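## Task

On the desk beside arm1, build a three-level stack. Bottom: the small sealed carton. Middle: the wooden block with one large hole. Top: the long cardboard box. Each item lies on one of its long sides, sits roughly centred over the item beneath it, and does not overhang the desk edges. Every other object must finish resting directly on the furniture it started on. Any object from a furniture top that rests on the floor without being held means failure. Any object that goes inside or under furniture, even while gripped, means failure. The stack must stand without robot support. Finish by opening the grippers and moving the arms away.

## Robot and tools

Robots: three identical i2rt Big YAM arms named arm1, arm2 and arm3. Each has six joints, a two-finger gripper and a wrist camera. With joints 1 and 6 at zero and the hand level and pointing forward, the wrist camera sits on top of the hand and looks toward the fingertips. The hand reaches roughly 1.0 m from the joint-1 axis. Joints move at different speeds, so the hand's path between two postures can curve wide. The arms do not wait for one another. Two fixed room cameras, room_a and room_b, also watch the scene.

Frame: one shared scene frame with its origin on the floor and +z up. The hand point lies midway between the fingertips. The hand's z axis runs along the fingers, and the fingers close along its y axis. The tools never take Cartesian poses. You only command joints.

execute_actions(actions, cameras): actions is a list holding exactly one action, or an empty list to just read state and images. The action is an object keyed by robot name. Under each name goes "joints": an object mapping joint names to absolute targets. These are places to go to, not offsets. Joint names, units and ranges:
- joint1_rad: -2.879 to 2.879 rad, done within ±0.045. Turns the arm about its foot; positive is counter-clockwise seen from above; 0 unfolds the arm in the direction its foot faces.
- joint2_rad: 0 to 3.141, ±0.14. Shoulder; 0 has the upper arm pointing backward and about level; increasing lifts it up, then forward.
- joint3_rad: 0 to 3.019, ±0.09. Elbow; 0 folds the forearm onto the upper arm; increasing opens it.
- joint4_rad: -1.692 to 1.57, ±0.055. Hand pitch; positive tilts the fingers up.
- joint5_rad: -1.57 to 1.57, ±0.03. Hand yaw; positive swings it to the arm's right.
- joint6_rad: -2.094 to 2.094, ±0.035. Hand roll; positive is clockwise viewed from behind the hand.
- gripper_m: 0 to 0.093 m, ±0.003. The gap between fingertips; each finger pad presses with about 50 to 62 N at most, and less on some grippers.
Example: {"arm1": {"joints": {"gripper_m": 0.05}}, "arm2": {"joints": {"joint1_rad": 0.3}}}. All motions in one action start together and may finish at different times. A joint or robot you leave out may keep pushing toward an earlier target. An unknown key or out-of-range number rejects the whole call, and nothing moves. cameras: a list from arm1_cam_wrist, arm2_cam_wrist, arm3_cam_wrist, room_a, room_b, all. Omitted, null or ["all"] returns every camera; [] returns none.

Results: each robot's state, including joint_positions and joint torques in arm-joint order. Torques are total drive output with per-arm offset, scale and noise, so treat them as rough load hints. A pictures line lists the cameras in image order. joint_status reports how each commanded motion ended:
- off_target: the joint stopped short and may still be pushing.
- contact_stop or time_out: the joint holds where it stopped. After time_out, it may keep a target within 0.375, 0.375, 0.113, 0.225, 0.075 and 0.3 rad (joints 1 to 6) of its position and keep pushing; on_its_own names such joints. Sending the reported position relieves the push.
- not_followed, with a "joint command not followed" line and usually a cause: a self- or arm-to-arm collision check blocked that arm's joint targets. The gripper part still runs. The blocked targets may be retried on later actions until you send ones that pass.
on_its_own lists what the call did not command; "held at" gives the joint's held target, not its position. Once any call reports a stop, later execute_actions, wait and finished_scene calls in that same reply are skipped.

wait(seconds): 0 to 10 s, commands nothing and returns the same state and images as an empty action.

zoom_image(camera, region): a closer look at the latest full image of one camera. region is [x0, y0, x1, y1] in pixels from the top-left, at most 504 by 504. Wrist images are 616x616 fisheye; room_a and room_b are 504x504.

finished_scene(scene): pass the current scene's integer. It ends the scene for good and returns whether the goal was met, then gives the next task. Check that the stack is stable and the grippers are open and clear first.

Avoid: hard squeezes between two arms, which fail the run; hard hits between arms, which may fail it. The collision check ignores fingers, gripper housings and wrist cameras and can act late. The arms do not stop on contact and can push hard, so avoid driving into furniture or objects. Avoid drops, slips, slams, objects falling to the floor, and objects going under or into furniture. Small disturbances may nudge loose objects now and then. Holding loads heats motors, even while you think. A MOTOR HOT line appears from 85 °C; at 100 °C that arm goes limp and falls (OVER-TEMPERATURE FAULT, with limit_stop_at_motor_heat in joint_status; resend targets afterwards). Do not leave arms straining or holding objects for long. The robot holds your last command while you think.

Each tool is called after "Call:" by a JSON object that holds its "op" and its "data".

## Session

Call:
{"op": "execute_actions", "data": {"actions": []}}

Scene clock: 0.00 s.
Joint torques (N m, as the arm reports them, + toward a larger angle): no reading
arm1.joint_positions: joint1_rad=-0.486 joint2_rad=+0.539 joint3_rad=+1.396 joint4_rad=-1.272 joint5_rad=-0.054 joint6_rad=-0.363 gripper_m=+0.094
arm1.joint_status: not commanded
arm1.hand: x=-1.1791 y=-0.2939 z=+1.3661 quat_wxyz=(-0.160, -0.666, -0.508, +0.522) (m; scene frame)
arm2.joint_positions: joint1_rad=-0.627 joint2_rad=+0.475 joint3_rad=+1.458 joint4_rad=-1.264 joint5_rad=-0.285 joint6_rad=-0.462 gripper_m=+0.094
arm2.joint_status: not commanded
arm2.hand: x=+0.0755 y=-0.1764 z=+1.5282 quat_wxyz=(-0.508, +0.649, -0.463, -0.327) (m; scene frame)
arm3.joint_positions: joint1_rad=+0.794 joint2_rad=+0.323 joint3_rad=+1.380 joint4_rad=-1.430 joint5_rad=-0.175 joint6_rad=+0.748 gripper_m=+0.095
arm3.joint_status: not commanded
arm3.hand: x=+1.0976 y=+0.5017 z=+1.3600 quat_wxyz=(-0.502, -0.262, -0.782, -0.259) (m; scene frame)
pictures: arm1_cam_wrist, arm2_cam_wrist, arm3_cam_wrist, room_a, room_b
Images, in order (width x height): arm1_cam_wrist 616x616, arm2_cam_wrist 616x616, arm3_cam_wrist 616x616, room_a 504x504, room_b 504x504.

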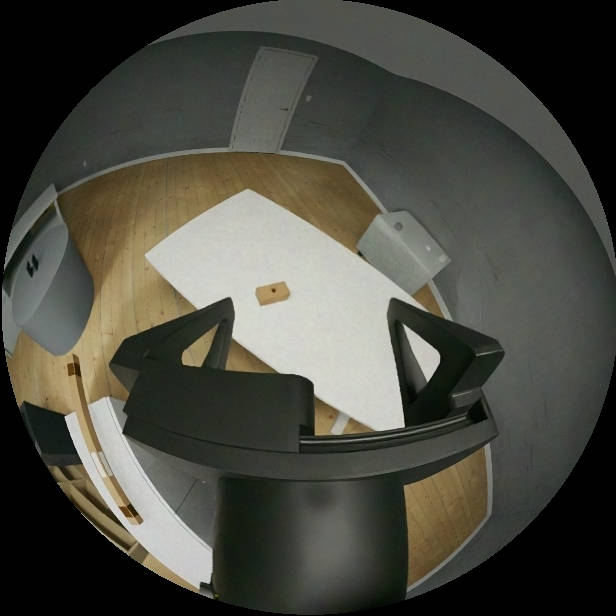

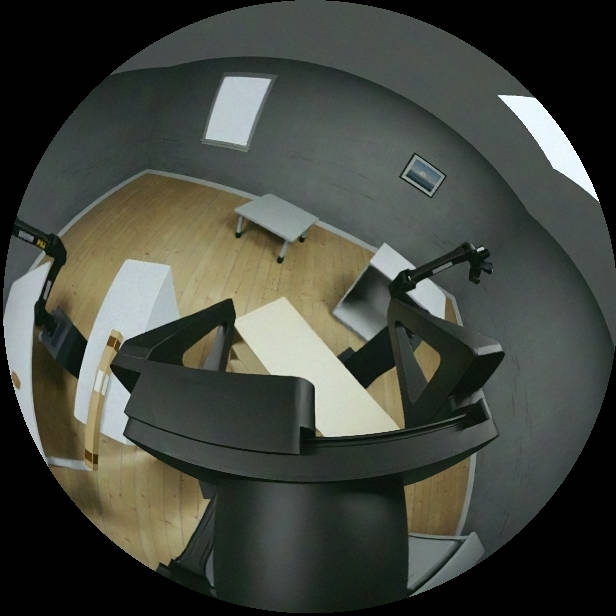

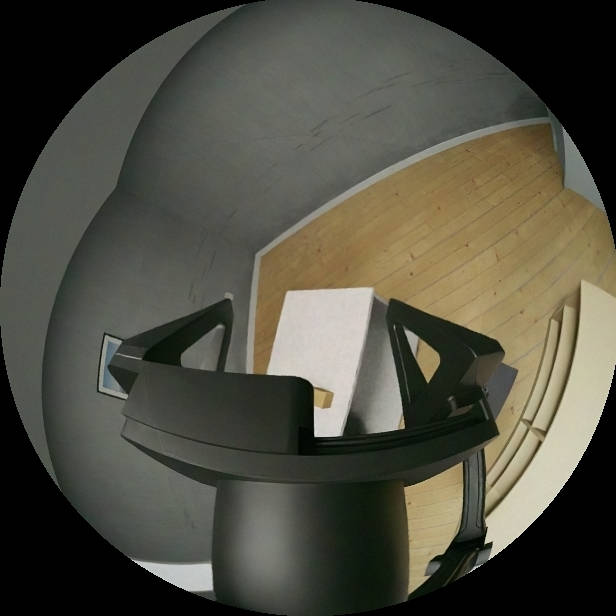

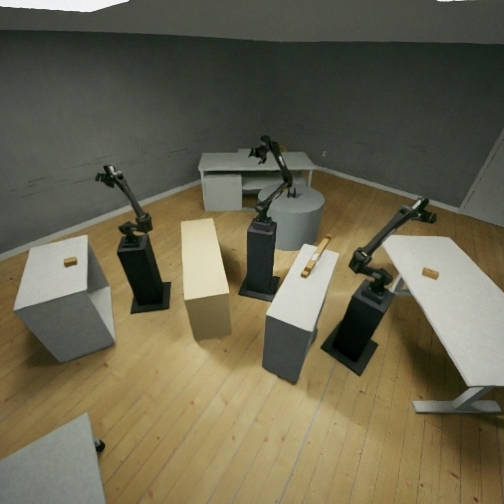

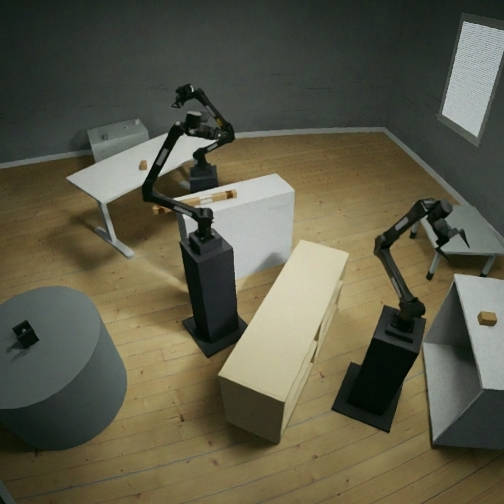

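Call:
{"op": "zoom_image", "data": {"camera": "room_a", "region": [250, 150, 504, 404]}}

Call:
{"op": "zoom_image", "data": {"camera": "room_a", "region": [0, 130, 260, 390]}}

Call:
{"op": "zoom_image", "data": {"camera": "room_b", "region": [50, 70, 310, 330]}}

Region (250, 150, 504, 404) of room_a's 504x504 image, scaled by 1.984, with more detail than that image has.

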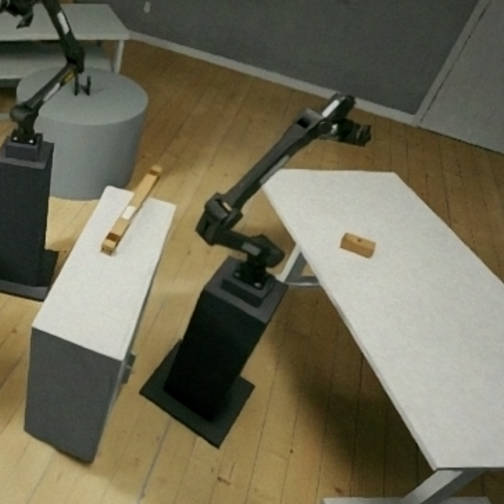

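Region (0, 130, 260, 390) of room_a's 504x504 image, scaled by 1.938, with more detail than that image has.

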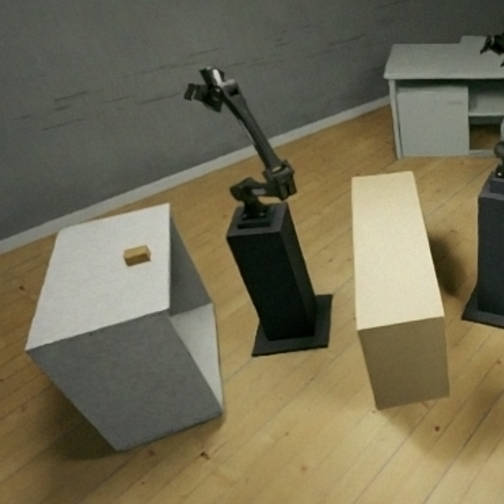

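Region (50, 70, 310, 330) of room_b's 504x504 image, scaled by 1.938, with more detail than that image has.

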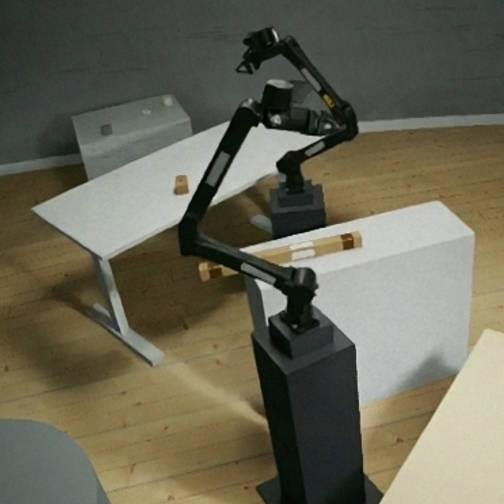

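Call:
{"op": "execute_actions", "data": {"actions": [{"arm1":{"joints":{"joint4_rad":-1.68}},"arm2":{"joints":{"joint3_rad":1.0}},"arm3":{"joints":{"joint2_rad":0.9}}}], "cameras": ["arm1_cam_wrist","arm3_cam_wrist"]}}

Scene clock: 34.33 s.
Joint torques (N m, as the arm reports them, + toward a larger angle): arm1=[ 0.09  5.1  10.08  1.02 -0.04 -0.01] | arm2=[-0.81 -0.12  7.2   1.99 -0.14  0.11] | arm3=[-0.02 -4.71 12.22  0.92  0.07 -0.07]
arm1.joint_positions: joint1_rad=-0.486 joint2_rad=+0.539 joint3_rad=+1.396 joint4_rad=-1.663 joint5_rad=-0.054 joint6_rad=-0.363 gripper_m=+0.094
arm1.joint_status: all done
arm1.hand: x=-1.1457 y=-0.2503 z=+1.2879 quat_wxyz=(-0.116, -0.742, -0.557, +0.355) (m; scene frame)
arm2.joint_positions: joint1_rad=-0.627 joint2_rad=+0.483 joint3_rad=+1.001 joint4_rad=-1.264 joint5_rad=-0.285 joint6_rad=-0.462 gripper_m=+0.094
arm2.joint_status: all done
arm2.hand: x=+0.0979 y=-0.1136 z=+1.3055 quat_wxyz=(-0.317, +0.716, -0.561, -0.268) (m; scene frame)
arm3.joint_positions: joint1_rad=+0.794 joint2_rad=+0.901 joint3_rad=+1.380 joint4_rad=-1.430 joint5_rad=-0.175 joint6_rad=+0.748 gripper_m=+0.095
arm3.joint_status: all done
arm3.hand: x=+1.3189 y=+0.4935 z=+1.2487 quat_wxyz=(-0.258, -0.333, -0.889, -0.179) (m; scene frame)
pictures: arm1_cam_wrist, arm3_cam_wrist
Images, in order (width x height): arm1_cam_wrist 616x616, arm3_cam_wrist 616x616.

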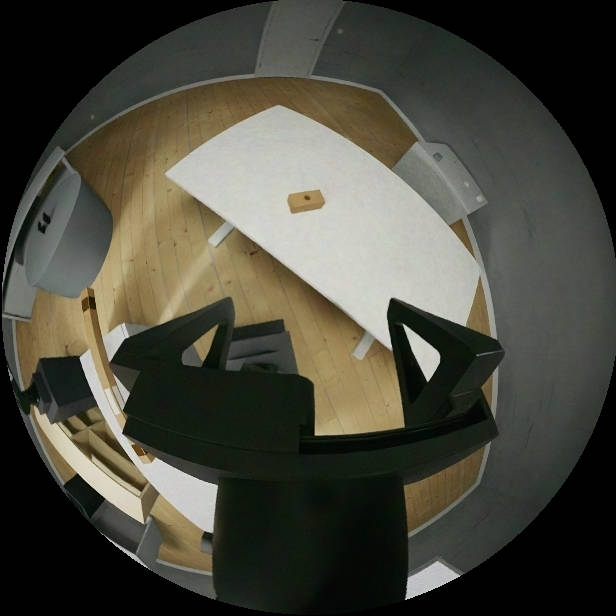

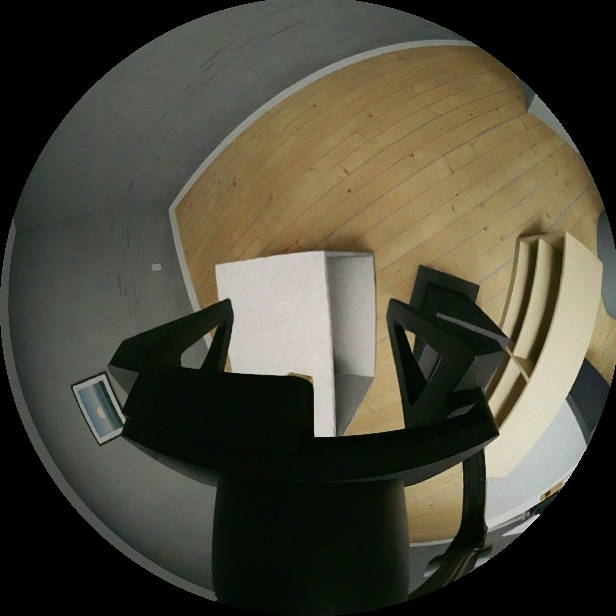

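Call:
{"op": "execute_actions", "data": {"actions": [{"arm1":{"joints":{"joint1_rad":-0.43,"joint2_rad":1.92,"joint3_rad":1.76,"joint4_rad":-1.41,"joint5_rad":0,"joint6_rad":0}},"arm2":{"joints":{"joint1_rad":-1.15,"joint4_rad":-1.4,"joint5_rad":0,"joint6_rad":0}},"arm3":{"joints":{"joint1_rad":2.14,"joint2_rad":1.72,"joint3_rad":1.6,"joint4_rad":-1.42,"joint5_rad":0,"joint6_rad":0}}}]}}

Scene clock: 134.10 s.
Joint torques (N m, as the arm reports them, + toward a larger angle): arm1=[  0.37 -17.02  12.81   0.46   0.16   0.05] | arm2=[-0.5   0.13  7.02  1.01  0.15  0.2 ] | arm3=[ -0.88 -18.36  12.    -0.27   0.2   -0.14]
arm1.joint_positions: joint1_rad=-0.438 joint2_rad=+1.923 joint3_rad=+1.736 joint4_rad=-1.413 joint5_rad=-0.003 joint6_rad=-0.009 gripper_m=+0.094
arm1.joint_status: all done
arm1.hand: x=-1.4036 y=-0.5969 z=+0.9387 quat_wxyz=(+0.011, -0.888, -0.459, -0.011) (m; scene frame)
arm2.joint_positions: joint1_rad=-1.144 joint2_rad=+0.483 joint3_rad=+1.001 joint4_rad=-1.387 joint5_rad=-0.003 joint6_rad=-0.010 gripper_m=+0.094
arm2.joint_status: all done
arm2.hand: x=+0.2249 y=-0.2060 z=+1.2801 quat_wxyz=(-0.320, +0.332, -0.879, -0.117) (m; scene frame)
arm3.joint_positions: joint1_rad=+2.149 joint2_rad=+1.731 joint3_rad=+1.582 joint4_rad=-1.417 joint5_rad=-0.002 joint6_rad=+0.013 gripper_m=+0.095
arm3.joint_status: all done
arm3.hand: x=+1.1263 y=+0.9821 z=+0.9849 quat_wxyz=(+0.003, +0.610, -0.792, +0.003) (m; scene frame)
pictures: arm1_cam_wrist, arm2_cam_wrist, arm3_cam_wrist, room_a, room_b
Images, in order (width x height): arm1_cam_wrist 616x616, arm2_cam_wrist 616x616, arm3_cam_wrist 616x616, room_a 504x504, room_b 504x504.

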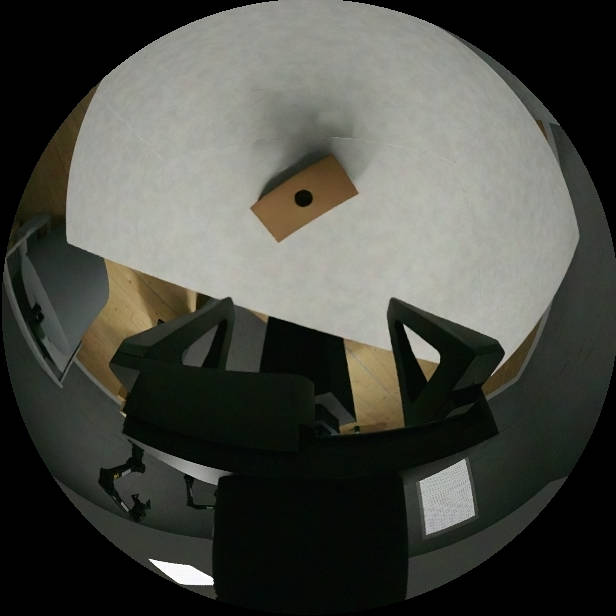

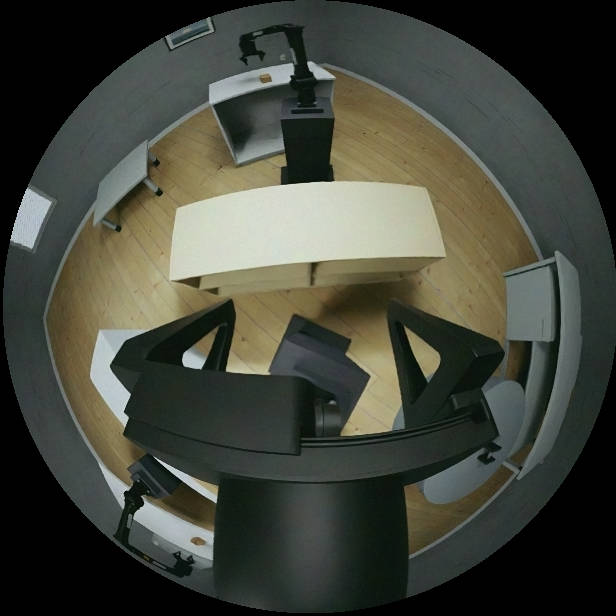

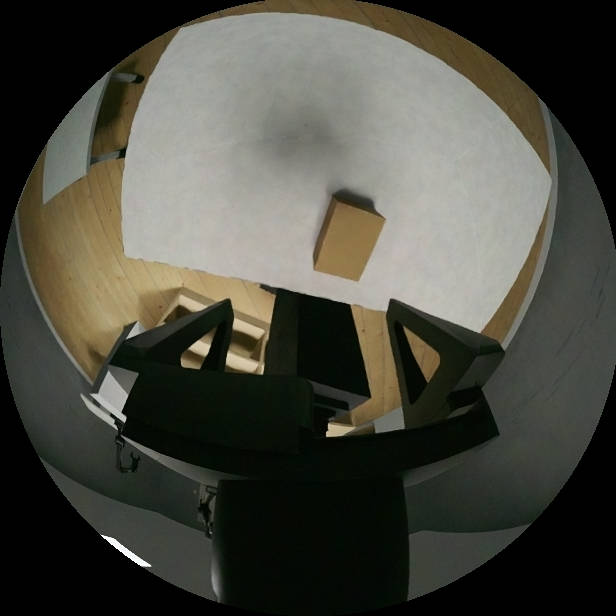

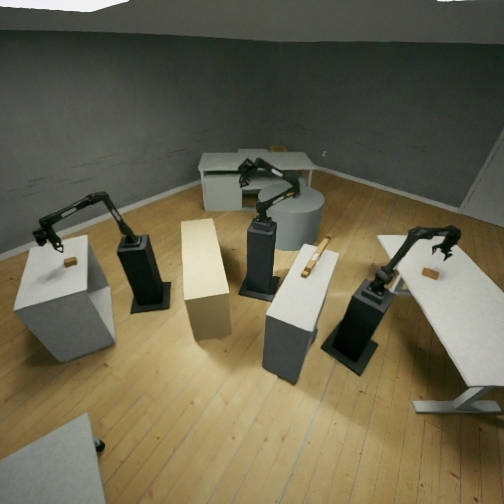

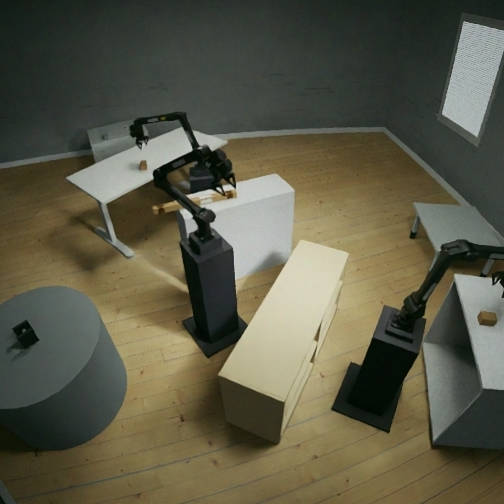

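Call:
{"op": "zoom_image", "data": {"camera": "arm3_cam_wrist", "region": [240, 100, 440, 300]}}

Call:
{"op": "zoom_image", "data": {"camera": "arm1_cam_wrist", "region": [210, 90, 410, 290]}}

Region (240, 100, 440, 300) of arm3_cam_wrist's 616x616 image, scaled by 2.520, with more detail than that image has.

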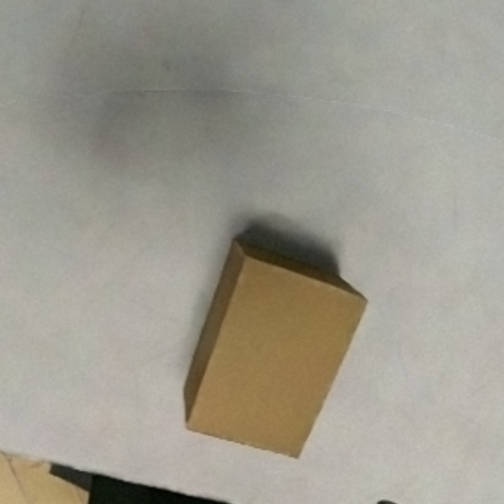

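Region (210, 90, 410, 290) of arm1_cam_wrist's 616x616 image, scaled by 2.520, with more detail than that image has.

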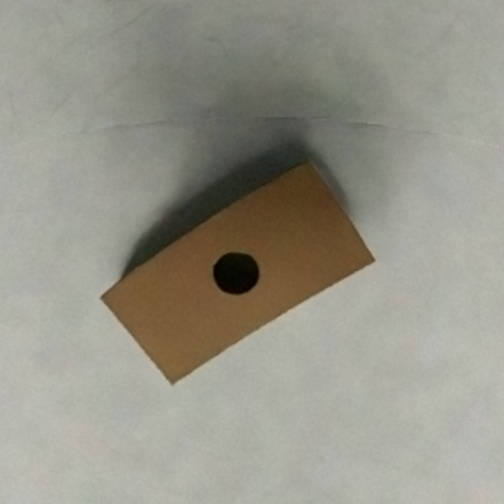

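Call:
{"op": "execute_actions", "data": {"actions": [{"arm1":{"joints":{"joint1_rad":1.3,"joint2_rad":1.5,"joint3_rad":1.6,"joint4_rad":-1.66}},"arm3":{"joints":{"joint1_rad":2.046,"joint2_rad":1.74,"joint3_rad":1.33,"joint4_rad":-1.15,"joint6_rad":0.16}}}], "cameras": ["arm1_cam_wrist","arm3_cam_wrist"]}}

Scene clock: 197.27 s.
Joint torques (N m, as the arm reports them, + toward a larger angle): arm1=[ -0.47 -10.49  11.56  -0.19   0.01   0.03] | arm2=[-0.9   0.32  7.01  0.97  0.15  0.24] | arm3=[  0.78 -16.51   9.65   0.21   0.14   0.12]
arm1.joint_positions: joint1_rad=+1.306 joint2_rad=+1.499 joint3_rad=+1.592 joint4_rad=-1.645 joint5_rad=+0.000 joint6_rad=-0.007 gripper_m=+0.094
arm1.joint_status: all done
arm1.hand: x=-0.6579 y=-0.3205 z=+1.0904 quat_wxyz=(-0.003, -0.221, -0.975, -0.001) (m; scene frame)
arm2.joint_positions: joint1_rad=-1.144 joint2_rad=+0.483 joint3_rad=+1.001 joint4_rad=-1.387 joint5_rad=-0.003 joint6_rad=-0.010 gripper_m=+0.094
arm2.joint_status: not commanded
arm2.hand: x=+0.2249 y=-0.2060 z=+1.2801 quat_wxyz=(-0.320, +0.332, -0.879, -0.117) (m; scene frame)
arm3.joint_positions: joint1_rad=+2.036 joint2_rad=+1.736 joint3_rad=+1.331 joint4_rad=-1.161 joint5_rad=+0.000 joint6_rad=+0.147 gripper_m=+0.095
arm3.joint_status: all done
arm3.hand: x=+1.1749 y=+0.9395 z=+0.8907 quat_wxyz=(+0.002, +0.508, -0.861, +0.005) (m; scene frame)
pictures: arm1_cam_wrist, arm3_cam_wrist
Images, in order (width x height): arm1_cam_wrist 616x616, arm3_cam_wrist 616x616.

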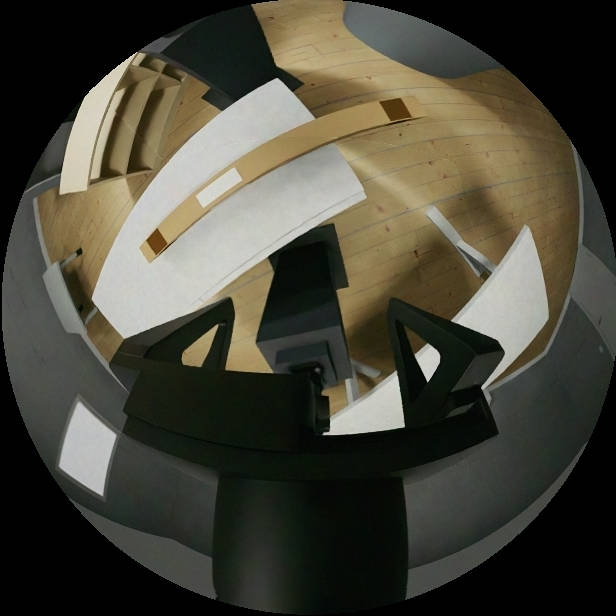

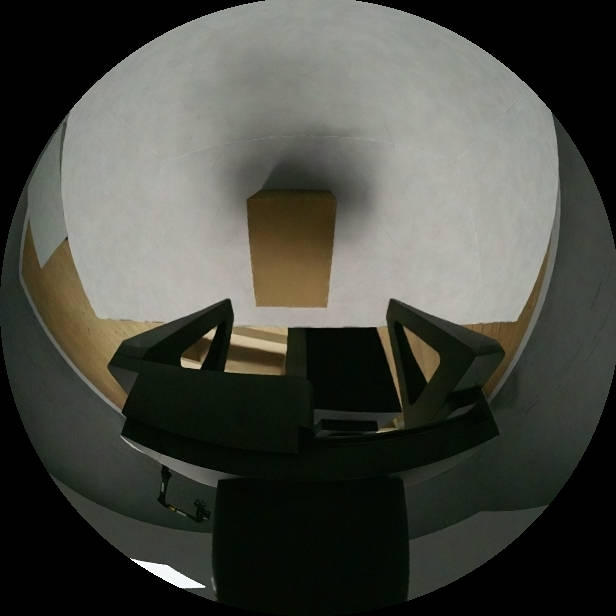

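Call:
{"op": "execute_actions", "data": {"actions": [{"arm3":{"joints":{"joint1_rad":2.075,"joint6_rad":0.18,"joint2_rad":1.78,"joint3_rad":1.33,"joint4_rad":-1.12}}}], "cameras": ["arm3_cam_wrist"]}}

Call:
{"op": "execute_actions", "data": {"actions": [{"arm3":{"joints":{"joint2_rad":1.84,"joint3_rad":1.295,"joint4_rad":-1.02}}}], "cameras": ["arm3_cam_wrist","room_b"]}}

Scene clock: 223.00 s.
Joint torques (N m, as the arm reports them, + toward a larger angle): arm1=[ -0.32 -10.68  11.52  -0.2    0.01   0.03] | arm2=[-0.99 -0.32  7.07  0.92  0.14  0.2 ] | arm3=[  0.29 -16.37   9.37   0.25   0.15   0.13]
arm1.joint_positions: joint1_rad=+1.306 joint2_rad=+1.499 joint3_rad=+1.592 joint4_rad=-1.645 joint5_rad=+0.000 joint6_rad=-0.007 gripper_m=+0.094
arm1.joint_status: not commanded
arm1.hand: x=-0.6579 y=-0.3205 z=+1.0904 quat_wxyz=(-0.003, -0.221, -0.975, -0.001) (m; scene frame)
arm2.joint_positions: joint1_rad=-1.144 joint2_rad=+0.483 joint3_rad=+1.001 joint4_rad=-1.387 joint5_rad=-0.003 joint6_rad=-0.010 gripper_m=+0.094
arm2.joint_status: not commanded
arm2.hand: x=+0.2249 y=-0.2060 z=+1.2801 quat_wxyz=(-0.320, +0.332, -0.879, -0.117) (m; scene frame)
arm3.joint_positions: joint1_rad=+2.069 joint2_rad=+1.766 joint3_rad=+1.331 joint4_rad=-1.131 joint5_rad=+0.000 joint6_rad=+0.168 gripper_m=+0.095
arm3.joint_status: all done
arm3.hand: x=+1.1613 y=+0.9506 z=+0.8760 quat_wxyz=(+0.002, +0.513, -0.858, +0.005) (m; scene frame)
pictures: arm3_cam_wrist
Images, in order (width x height): arm3_cam_wrist 616x616.

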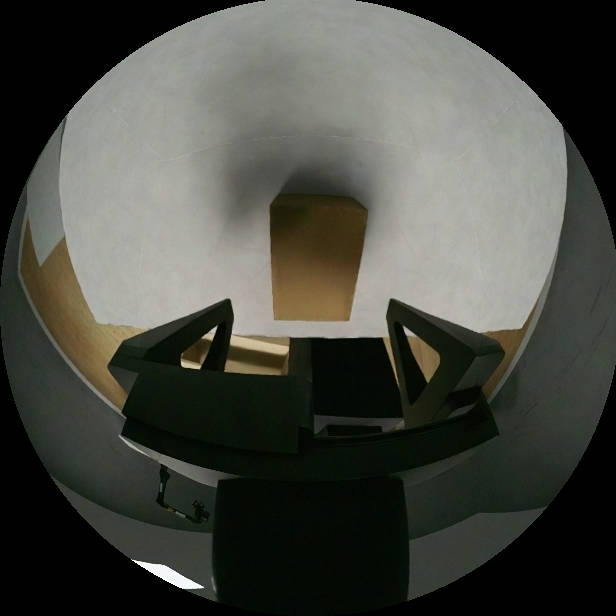

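Scene clock: 223.90 s.
Joint torques (N m, as the arm reports them, + toward a larger angle): arm1=[ -0.35 -10.63  11.53  -0.2    0.01   0.03] | arm2=[-1.06  0.13  6.93  1.04  0.15  0.2 ] | arm3=[  0.46 -17.64   8.77   0.19   0.15   0.12]
arm1.joint_positions: joint1_rad=+1.306 joint2_rad=+1.499 joint3_rad=+1.592 joint4_rad=-1.645 joint5_rad=+0.000 joint6_rad=-0.007 gripper_m=+0.094
arm1.joint_status: not commanded
arm1.hand: x=-0.6579 y=-0.3205 z=+1.0904 quat_wxyz=(-0.003, -0.221, -0.975, -0.001) (m; scene frame)
arm2.joint_positions: joint1_rad=-1.144 joint2_rad=+0.483 joint3_rad=+1.001 joint4_rad=-1.387 joint5_rad=-0.003 joint6_rad=-0.010 gripper_m=+0.094
arm2.joint_status: not commanded
arm2.hand: x=+0.2249 y=-0.2060 z=+1.2801 quat_wxyz=(-0.320, +0.332, -0.879, -0.117) (m; scene frame)
arm3.joint_positions: joint1_rad=+2.069 joint2_rad=+1.837 joint3_rad=+1.299 joint4_rad=-1.031 joint5_rad=+0.000 joint6_rad=+0.168 gripper_m=+0.095
arm3.joint_status: all done
arm3.hand: x=+1.1631 y=+0.9555 z=+0.8302 quat_wxyz=(+0.003, +0.513, -0.858, +0.006) (m; scene frame)
pictures: arm3_cam_wrist, room_b
Images, in order (width x height): arm3_cam_wrist 616x616, room_b 504x504.

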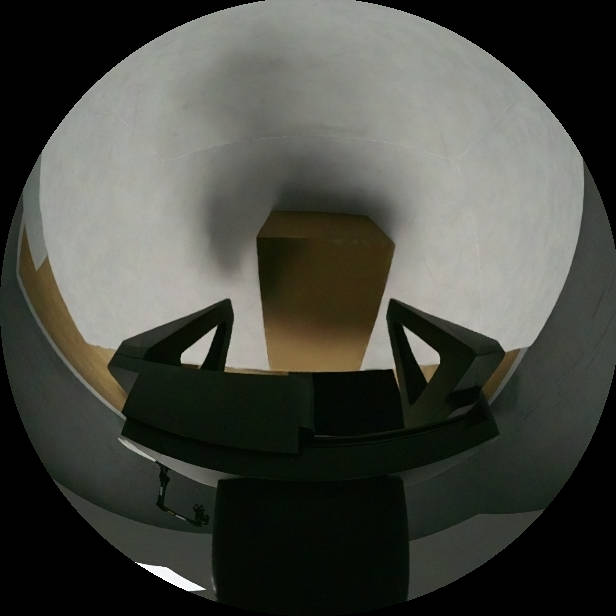

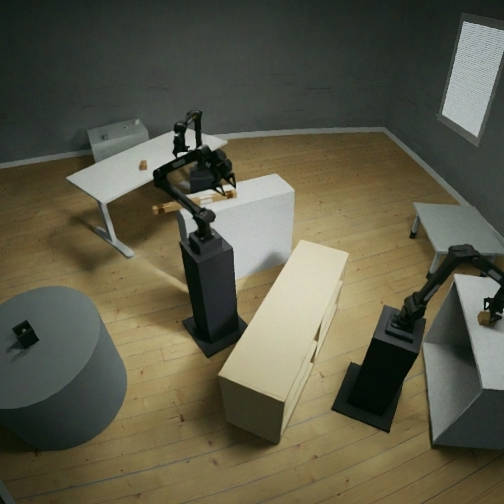

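Call:
{"op": "execute_actions", "data": {"actions": [{"arm3":{"joints":{"joint2_rad":1.865,"joint3_rad":1.278,"joint4_rad":-0.985}}}], "cameras": []}}

Call:
{"op": "execute_actions", "data": {"actions": [{"arm3":{"joints":{"gripper_m":0.04}}}], "cameras": ["arm3_cam_wrist"]}}

Scene clock: 234.97 s.
Joint torques (N m, as the arm reports them, + toward a larger angle): arm1=[ -0.34 -10.67  11.51  -0.2    0.01   0.03] | arm2=[-0.78 -0.31  7.05  0.96  0.13  0.19] | arm3=[  0.46 -16.32   8.09   0.25   0.14   0.12]
arm1.joint_positions: joint1_rad=+1.306 joint2_rad=+1.499 joint3_rad=+1.592 joint4_rad=-1.645 joint5_rad=+0.000 joint6_rad=-0.007 gripper_m=+0.094
arm1.joint_status: not commanded
arm1.hand: x=-0.6579 y=-0.3205 z=+1.0904 quat_wxyz=(-0.003, -0.221, -0.975, -0.001) (m; scene frame)
arm2.joint_positions: joint1_rad=-1.144 joint2_rad=+0.483 joint3_rad=+1.001 joint4_rad=-1.387 joint5_rad=-0.003 joint6_rad=-0.010 gripper_m=+0.094
arm2.joint_status: not commanded
arm2.hand: x=+0.2249 y=-0.2060 z=+1.2801 quat_wxyz=(-0.320, +0.332, -0.879, -0.117) (m; scene frame)
arm3.joint_positions: joint1_rad=+2.069 joint2_rad=+1.846 joint3_rad=+1.287 joint4_rad=-0.997 joint5_rad=+0.000 joint6_rad=+0.168 gripper_m=+0.095
arm3.joint_status: all done
arm3.hand: x=+1.1639 y=+0.9577 z=+0.8223 quat_wxyz=(-0.002, +0.513, -0.858, +0.001) (m; scene frame)
pictures: none
No camera images: the call's "cameras" was empty. Leave "cameras" out to get every camera's image.

Scene clock: 235.57 s.
Joint torques (N m, as the arm reports them, + toward a larger angle): arm1=[ -0.34 -10.62  11.53  -0.18   0.01   0.03] | arm2=[-0.55  0.08  7.12  0.92  0.12  0.2 ] | arm3=[  0.49 -16.34   8.11   0.23   0.15   0.12]
arm1.joint_positions: joint1_rad=+1.306 joint2_rad=+1.499 joint3_rad=+1.592 joint4_rad=-1.645 joint5_rad=+0.000 joint6_rad=-0.007 gripper_m=+0.094
arm1.joint_status: not commanded
arm1.hand: x=-0.6579 y=-0.3205 z=+1.0904 quat_wxyz=(-0.003, -0.221, -0.975, -0.001) (m; scene frame)
arm2.joint_positions: joint1_rad=-1.144 joint2_rad=+0.483 joint3_rad=+1.001 joint4_rad=-1.387 joint5_rad=-0.003 joint6_rad=-0.010 gripper_m=+0.094
arm2.joint_status: not commanded
arm2.hand: x=+0.2249 y=-0.2060 z=+1.2801 quat_wxyz=(-0.320, +0.332, -0.879, -0.117) (m; scene frame)
arm3.joint_positions: joint1_rad=+2.069 joint2_rad=+1.846 joint3_rad=+1.287 joint4_rad=-0.996 joint5_rad=+0.000 joint6_rad=+0.168 gripper_m=+0.060
arm3.joint_status: gripper_m off_target (ended at +0.060, target +0.040)
arm3.hand: x=+1.1640 y=+0.9579 z=+0.8223 quat_wxyz=(-0.002, +0.513, -0.858, +0.001) (m; scene frame)
pictures: arm3_cam_wrist
Images, in order (width x height): arm3_cam_wrist 616x616.

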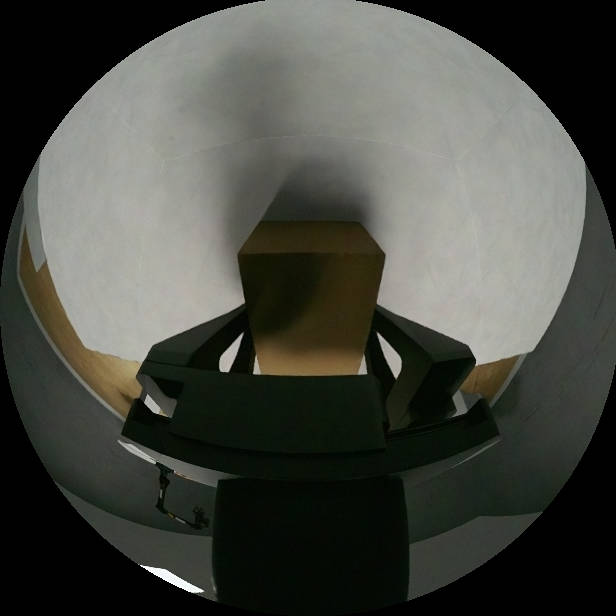

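Call:
{"op": "execute_actions", "data": {"actions": [{"arm3":{"joints":{"joint1_rad":-1.58,"joint2_rad":1.3,"joint3_rad":1.32,"joint4_rad":-1.57,"joint6_rad":0.0,"gripper_m":0.04}}}], "cameras": []}}

Call:
{"op": "execute_actions", "data": {"actions": [{"arm3":{"joints":{"joint2_rad":2.2,"joint3_rad":2.24,"joint4_rad":-1.59,"gripper_m":0.04}}}], "cameras": ["arm3_cam_wrist","arm2_cam_wrist","room_b"]}}

Scene clock: 264.20 s.
Joint torques (N m, as the arm reports them, + toward a larger angle): arm1=[ -0.34 -10.64  11.53  -0.19   0.01   0.03] | arm2=[-0.91 -0.35  6.98  1.03  0.17  0.23] | arm3=[  0.14 -11.44  13.31  -0.5    0.06  -0.15]
arm1.joint_positions: joint1_rad=+1.306 joint2_rad=+1.499 joint3_rad=+1.592 joint4_rad=-1.645 joint5_rad=+0.000 joint6_rad=-0.007 gripper_m=+0.094
arm1.joint_status: not commanded
arm1.hand: x=-0.6579 y=-0.3205 z=+1.0904 quat_wxyz=(-0.003, -0.221, -0.975, -0.001) (m; scene frame)
arm2.joint_positions: joint1_rad=-1.144 joint2_rad=+0.483 joint3_rad=+1.001 joint4_rad=-1.387 joint5_rad=-0.003 joint6_rad=-0.010 gripper_m=+0.094
arm2.joint_status: not commanded
arm2.hand: x=+0.2249 y=-0.2060 z=+1.2801 quat_wxyz=(-0.320, +0.332, -0.879, -0.117) (m; scene frame)
arm3.joint_positions: joint1_rad=-1.578 joint2_rad=+1.309 joint3_rad=+1.291 joint4_rad=-1.560 joint5_rad=+0.001 joint6_rad=+0.012 gripper_m=+0.060
arm3.joint_status: gripper_m off_target (ended at +0.060, target +0.040); the others done
arm3.hand: x=+0.7248 y=+0.2222 z=+1.0658 quat_wxyz=(-0.005, -0.934, -0.356, -0.001) (m; scene frame)
pictures: none
No camera images: the call's "cameras" was empty. Leave "cameras" out to get every camera's image.

Scene clock: 265.87 s.
Joint torques (N m, as the arm reports them, + toward a larger angle): arm1=[ -0.36 -10.62  11.52  -0.19   0.01   0.03] | arm2=[-0.74 -0.4   7.08  0.94  0.16  0.22] | arm3=[  0.18 -25.86  15.98  -0.31   0.06  -0.15]
arm1.joint_positions: joint1_rad=+1.306 joint2_rad=+1.499 joint3_rad=+1.592 joint4_rad=-1.645 joint5_rad=+0.000 joint6_rad=-0.007 gripper_m=+0.094
arm1.joint_status: not commanded
arm1.hand: x=-0.6579 y=-0.3205 z=+1.0904 quat_wxyz=(-0.003, -0.221, -0.975, -0.001) (m; scene frame)
arm2.joint_positions: joint1_rad=-1.144 joint2_rad=+0.483 joint3_rad=+1.001 joint4_rad=-1.387 joint5_rad=-0.003 joint6_rad=-0.010 gripper_m=+0.094
arm2.joint_status: not commanded
arm2.hand: x=+0.2249 y=-0.2060 z=+1.2801 quat_wxyz=(-0.320, +0.332, -0.879, -0.117) (m; scene frame)
arm3.joint_positions: joint1_rad=-1.578 joint2_rad=+2.226 joint3_rad=+2.179 joint4_rad=-1.589 joint5_rad=+0.001 joint6_rad=+0.012 gripper_m=+0.060
arm3.joint_status: gripper_m off_target (ended at +0.060, target +0.040); the others done
arm3.hand: x=+0.5014 y=+0.0163 z=+0.9336 quat_wxyz=(+0.006, -0.934, -0.356, -0.028) (m; scene frame)
pictures: arm2_cam_wrist, arm3_cam_wrist, room_b
Images, in order (width x height): arm2_cam_wrist 616x616, arm3_cam_wrist 616x616, room_b 504x504.

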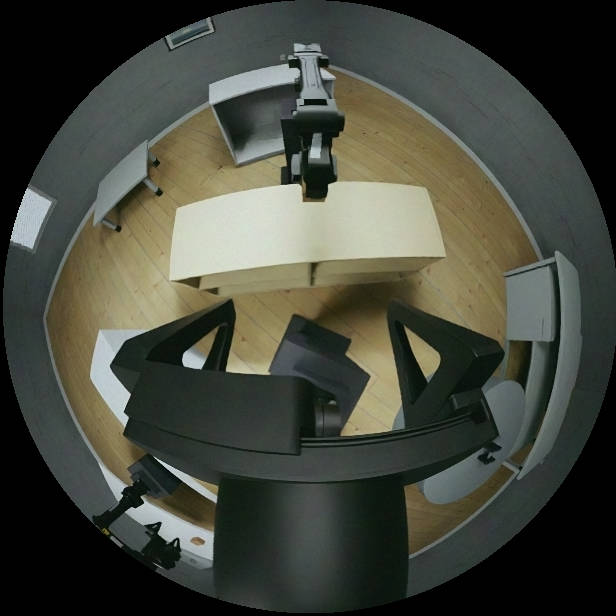

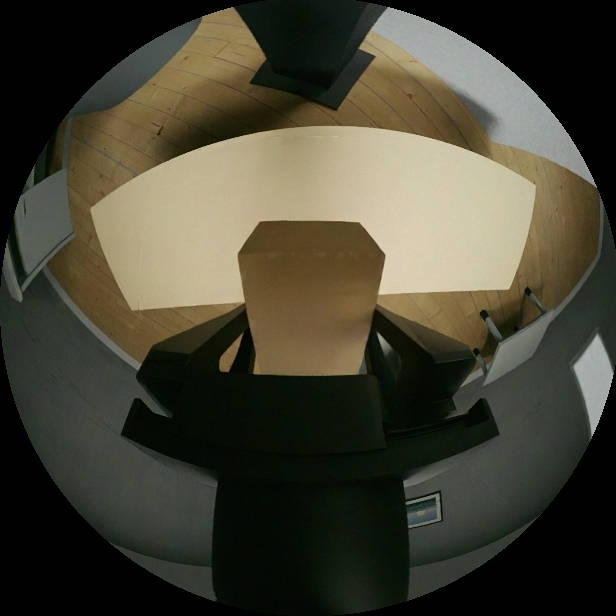

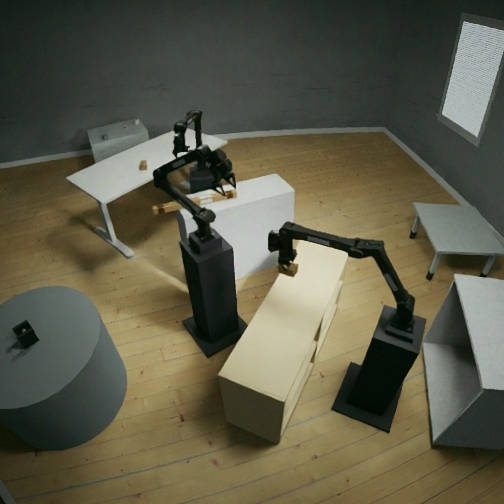

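Call:
{"op": "execute_actions", "data": {"actions": [{"arm3":{"joints":{"joint2_rad":2.31,"joint3_rad":1.78,"joint4_rad":-1.0,"gripper_m":0.04}}}], "cameras": ["arm3_cam_wrist","room_b"]}}

Scene clock: 277.90 s.
Joint torques (N m, as the arm reports them, + toward a larger angle): arm1=[ -0.31 -10.63  11.52  -0.19   0.01   0.03] | arm2=[-0.87  0.15  6.91  0.98  0.14  0.19] | arm3=[  0.17 -25.73  10.25   0.19   0.06  -0.15]
arm1.joint_positions: joint1_rad=+1.306 joint2_rad=+1.499 joint3_rad=+1.592 joint4_rad=-1.645 joint5_rad=+0.000 joint6_rad=-0.007 gripper_m=+0.094
arm1.joint_status: not commanded
arm1.hand: x=-0.6579 y=-0.3205 z=+1.0904 quat_wxyz=(-0.003, -0.221, -0.975, -0.001) (m; scene frame)
arm2.joint_positions: joint1_rad=-1.144 joint2_rad=+0.483 joint3_rad=+1.001 joint4_rad=-1.387 joint5_rad=-0.003 joint6_rad=-0.010 gripper_m=+0.094
arm2.joint_status: not commanded
arm2.hand: x=+0.2249 y=-0.2060 z=+1.2801 quat_wxyz=(-0.320, +0.332, -0.879, -0.117) (m; scene frame)
arm3.joint_positions: joint1_rad=-1.578 joint2_rad=+2.339 joint3_rad=+1.766 joint4_rad=-1.010 joint5_rad=+0.001 joint6_rad=+0.012 gripper_m=+0.060
arm3.joint_status: gripper_m off_target (ended at +0.060, target +0.040); the others done
arm3.hand: x=+0.5164 y=+0.0268 z=+0.7102 quat_wxyz=(-0.004, -0.934, -0.356, -0.003) (m; scene frame)
pictures: arm3_cam_wrist, room_b
Images, in order (width x height): arm3_cam_wrist 616x616, room_b 504x504.

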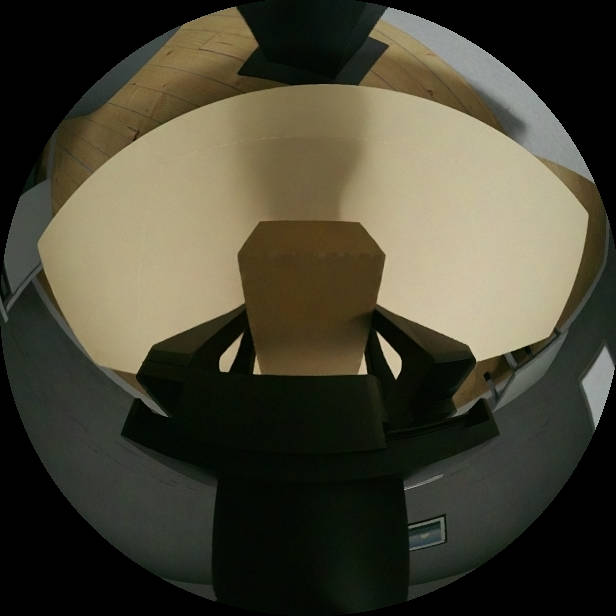

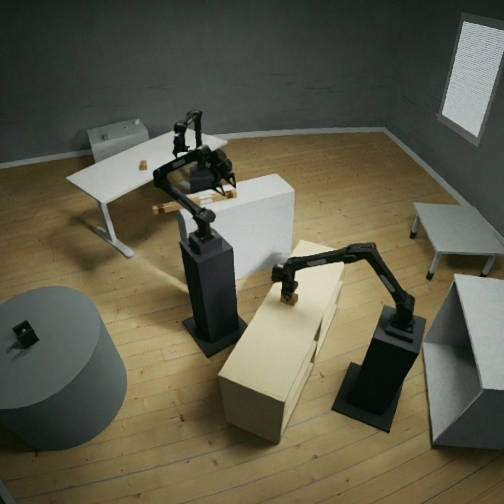

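Call:
{"op": "execute_actions", "data": {"actions": [{"arm3":{"joints":{"joint2_rad":2.375,"joint4_rad":-0.935,"gripper_m":0.04}}}], "cameras": ["arm3_cam_wrist","room_b"]}}

Scene clock: 286.80 s.
Joint torques (N m, as the arm reports them, + toward a larger angle): arm1=[ -0.35 -10.61  11.53  -0.2    0.01   0.03] | arm2=[-0.68 -0.24  7.06  0.96  0.14  0.23] | arm3=[  0.18 -22.85  10.24   0.31   0.06  -0.15]
arm1.joint_positions: joint1_rad=+1.306 joint2_rad=+1.499 joint3_rad=+1.592 joint4_rad=-1.645 joint5_rad=+0.000 joint6_rad=-0.007 gripper_m=+0.094
arm1.joint_status: not commanded
arm1.hand: x=-0.6579 y=-0.3205 z=+1.0904 quat_wxyz=(-0.003, -0.221, -0.975, -0.001) (m; scene frame)
arm2.joint_positions: joint1_rad=-1.144 joint2_rad=+0.483 joint3_rad=+1.001 joint4_rad=-1.387 joint5_rad=-0.003 joint6_rad=-0.010 gripper_m=+0.094
arm2.joint_status: not commanded
arm2.hand: x=+0.2249 y=-0.2060 z=+1.2801 quat_wxyz=(-0.320, +0.332, -0.879, -0.117) (m; scene frame)
arm3.joint_positions: joint1_rad=-1.578 joint2_rad=+2.364 joint3_rad=+1.766 joint4_rad=-0.947 joint5_rad=+0.001 joint6_rad=+0.012 gripper_m=+0.060
arm3.joint_status: gripper_m off_target (ended at +0.060, target +0.040); the others done
arm3.hand: x=+0.5091 y=+0.0199 z=+0.6949 quat_wxyz=(-0.011, -0.934, -0.356, +0.015) (m; scene frame)
pictures: arm3_cam_wrist, room_b
Images, in order (width x height): arm3_cam_wrist 616x616, room_b 504x504.

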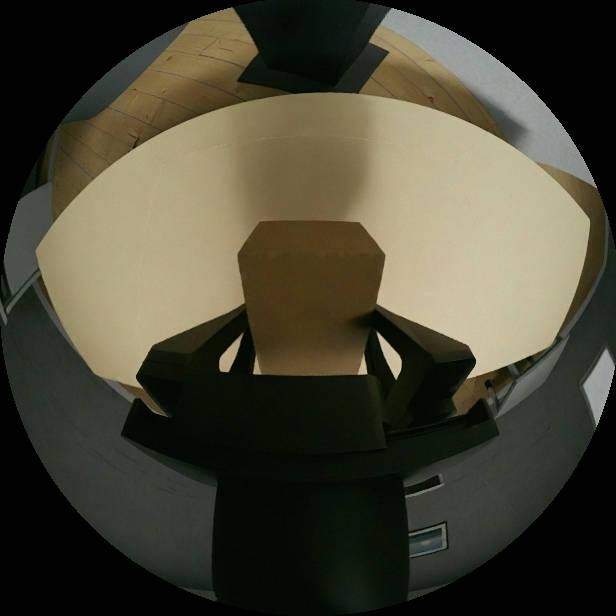

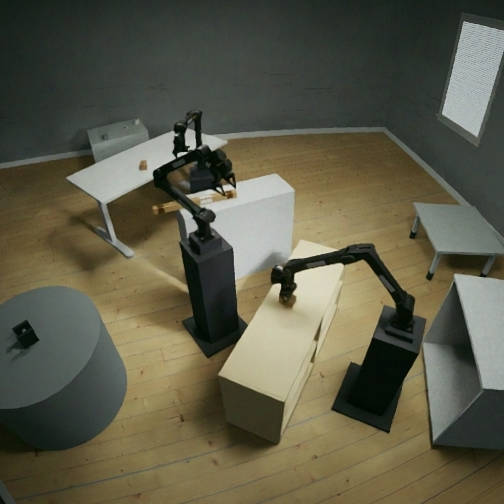

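Call:
{"op": "execute_actions", "data": {"actions": [{"arm3":{"joints":{"joint2_rad":2.425,"gripper_m":0.04}}}], "cameras": ["arm3_cam_wrist"]}}

Scene clock: 294.33 s.
Joint torques (N m, as the arm reports them, + toward a larger angle): arm1=[ -0.35 -10.64  11.51  -0.2    0.01   0.03] | arm2=[-0.9   0.19  7.06  0.99  0.14  0.23] | arm3=[  0.24 -23.45   9.75   0.06   0.04  -0.14]
arm1.joint_positions: joint1_rad=+1.306 joint2_rad=+1.499 joint3_rad=+1.592 joint4_rad=-1.645 joint5_rad=+0.000 joint6_rad=-0.007 gripper_m=+0.094
arm1.joint_status: not commanded
arm1.hand: x=-0.6579 y=-0.3205 z=+1.0904 quat_wxyz=(-0.003, -0.221, -0.975, -0.001) (m; scene frame)
arm2.joint_positions: joint1_rad=-1.144 joint2_rad=+0.483 joint3_rad=+1.001 joint4_rad=-1.387 joint5_rad=-0.003 joint6_rad=-0.010 gripper_m=+0.094
arm2.joint_status: not commanded
arm2.hand: x=+0.2249 y=-0.2060 z=+1.2801 quat_wxyz=(-0.320, +0.332, -0.879, -0.117) (m; scene frame)
arm3.joint_positions: joint1_rad=-1.578 joint2_rad=+2.422 joint3_rad=+1.766 joint4_rad=-0.942 joint5_rad=+0.002 joint6_rad=+0.012 gripper_m=+0.060
arm3.joint_status: gripper_m off_target (ended at +0.060, target +0.040); the others done
arm3.hand: x=+0.5196 y=+0.0291 z=+0.6576 quat_wxyz=(-0.001, -0.934, -0.356, -0.010) (m; scene frame)
pictures: arm3_cam_wrist
Images, in order (width x height): arm3_cam_wrist 616x616.

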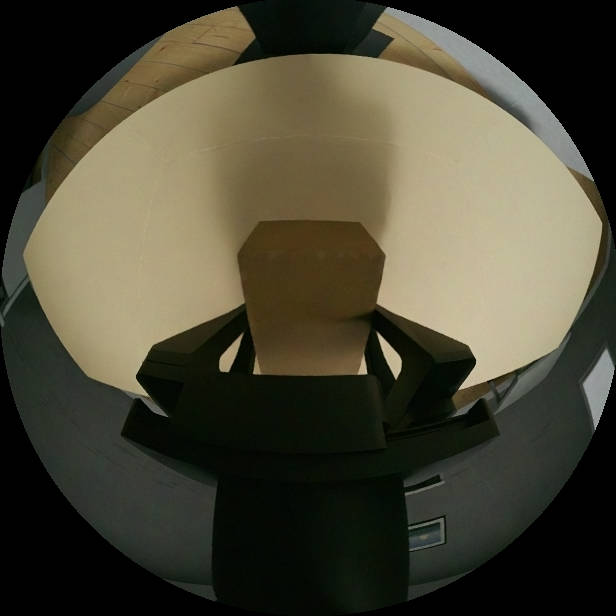

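Call:
{"op": "execute_actions", "data": {"actions": [{"arm3":{"joints":{"gripper_m":0.093}}}], "cameras": ["arm3_cam_wrist"]}}

Scene clock: 298.97 s.
Joint torques (N m, as the arm reports them, + toward a larger angle): arm1=[ -0.37 -10.65  11.52  -0.19   0.01   0.03] | arm2=[-0.44 -0.07  6.99  1.08  0.15  0.18] | arm3=[  0.17 -23.45   9.73   0.06   0.05  -0.15]
arm1.joint_positions: joint1_rad=+1.306 joint2_rad=+1.499 joint3_rad=+1.592 joint4_rad=-1.645 joint5_rad=+0.000 joint6_rad=-0.007 gripper_m=+0.094
arm1.joint_status: not commanded
arm1.hand: x=-0.6579 y=-0.3205 z=+1.0904 quat_wxyz=(-0.003, -0.221, -0.975, -0.001) (m; scene frame)
arm2.joint_positions: joint1_rad=-1.144 joint2_rad=+0.483 joint3_rad=+1.001 joint4_rad=-1.387 joint5_rad=-0.003 joint6_rad=-0.010 gripper_m=+0.094
arm2.joint_status: not commanded
arm2.hand: x=+0.2249 y=-0.2060 z=+1.2801 quat_wxyz=(-0.320, +0.332, -0.879, -0.117) (m; scene frame)
arm3.joint_positions: joint1_rad=-1.578 joint2_rad=+2.422 joint3_rad=+1.766 joint4_rad=-0.942 joint5_rad=+0.002 joint6_rad=+0.012 gripper_m=+0.093
arm3.joint_status: all done
arm3.hand: x=+0.5196 y=+0.0291 z=+0.6576 quat_wxyz=(-0.001, -0.934, -0.356, -0.010) (m; scene frame)
pictures: arm3_cam_wrist
Images, in order (width x height): arm3_cam_wrist 616x616.

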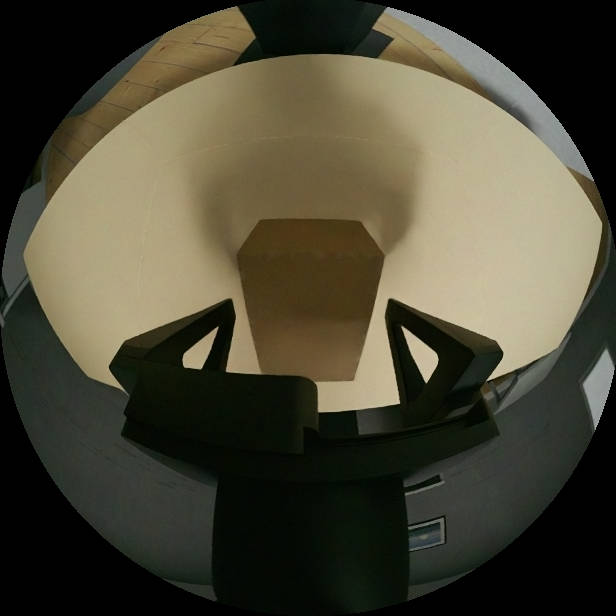

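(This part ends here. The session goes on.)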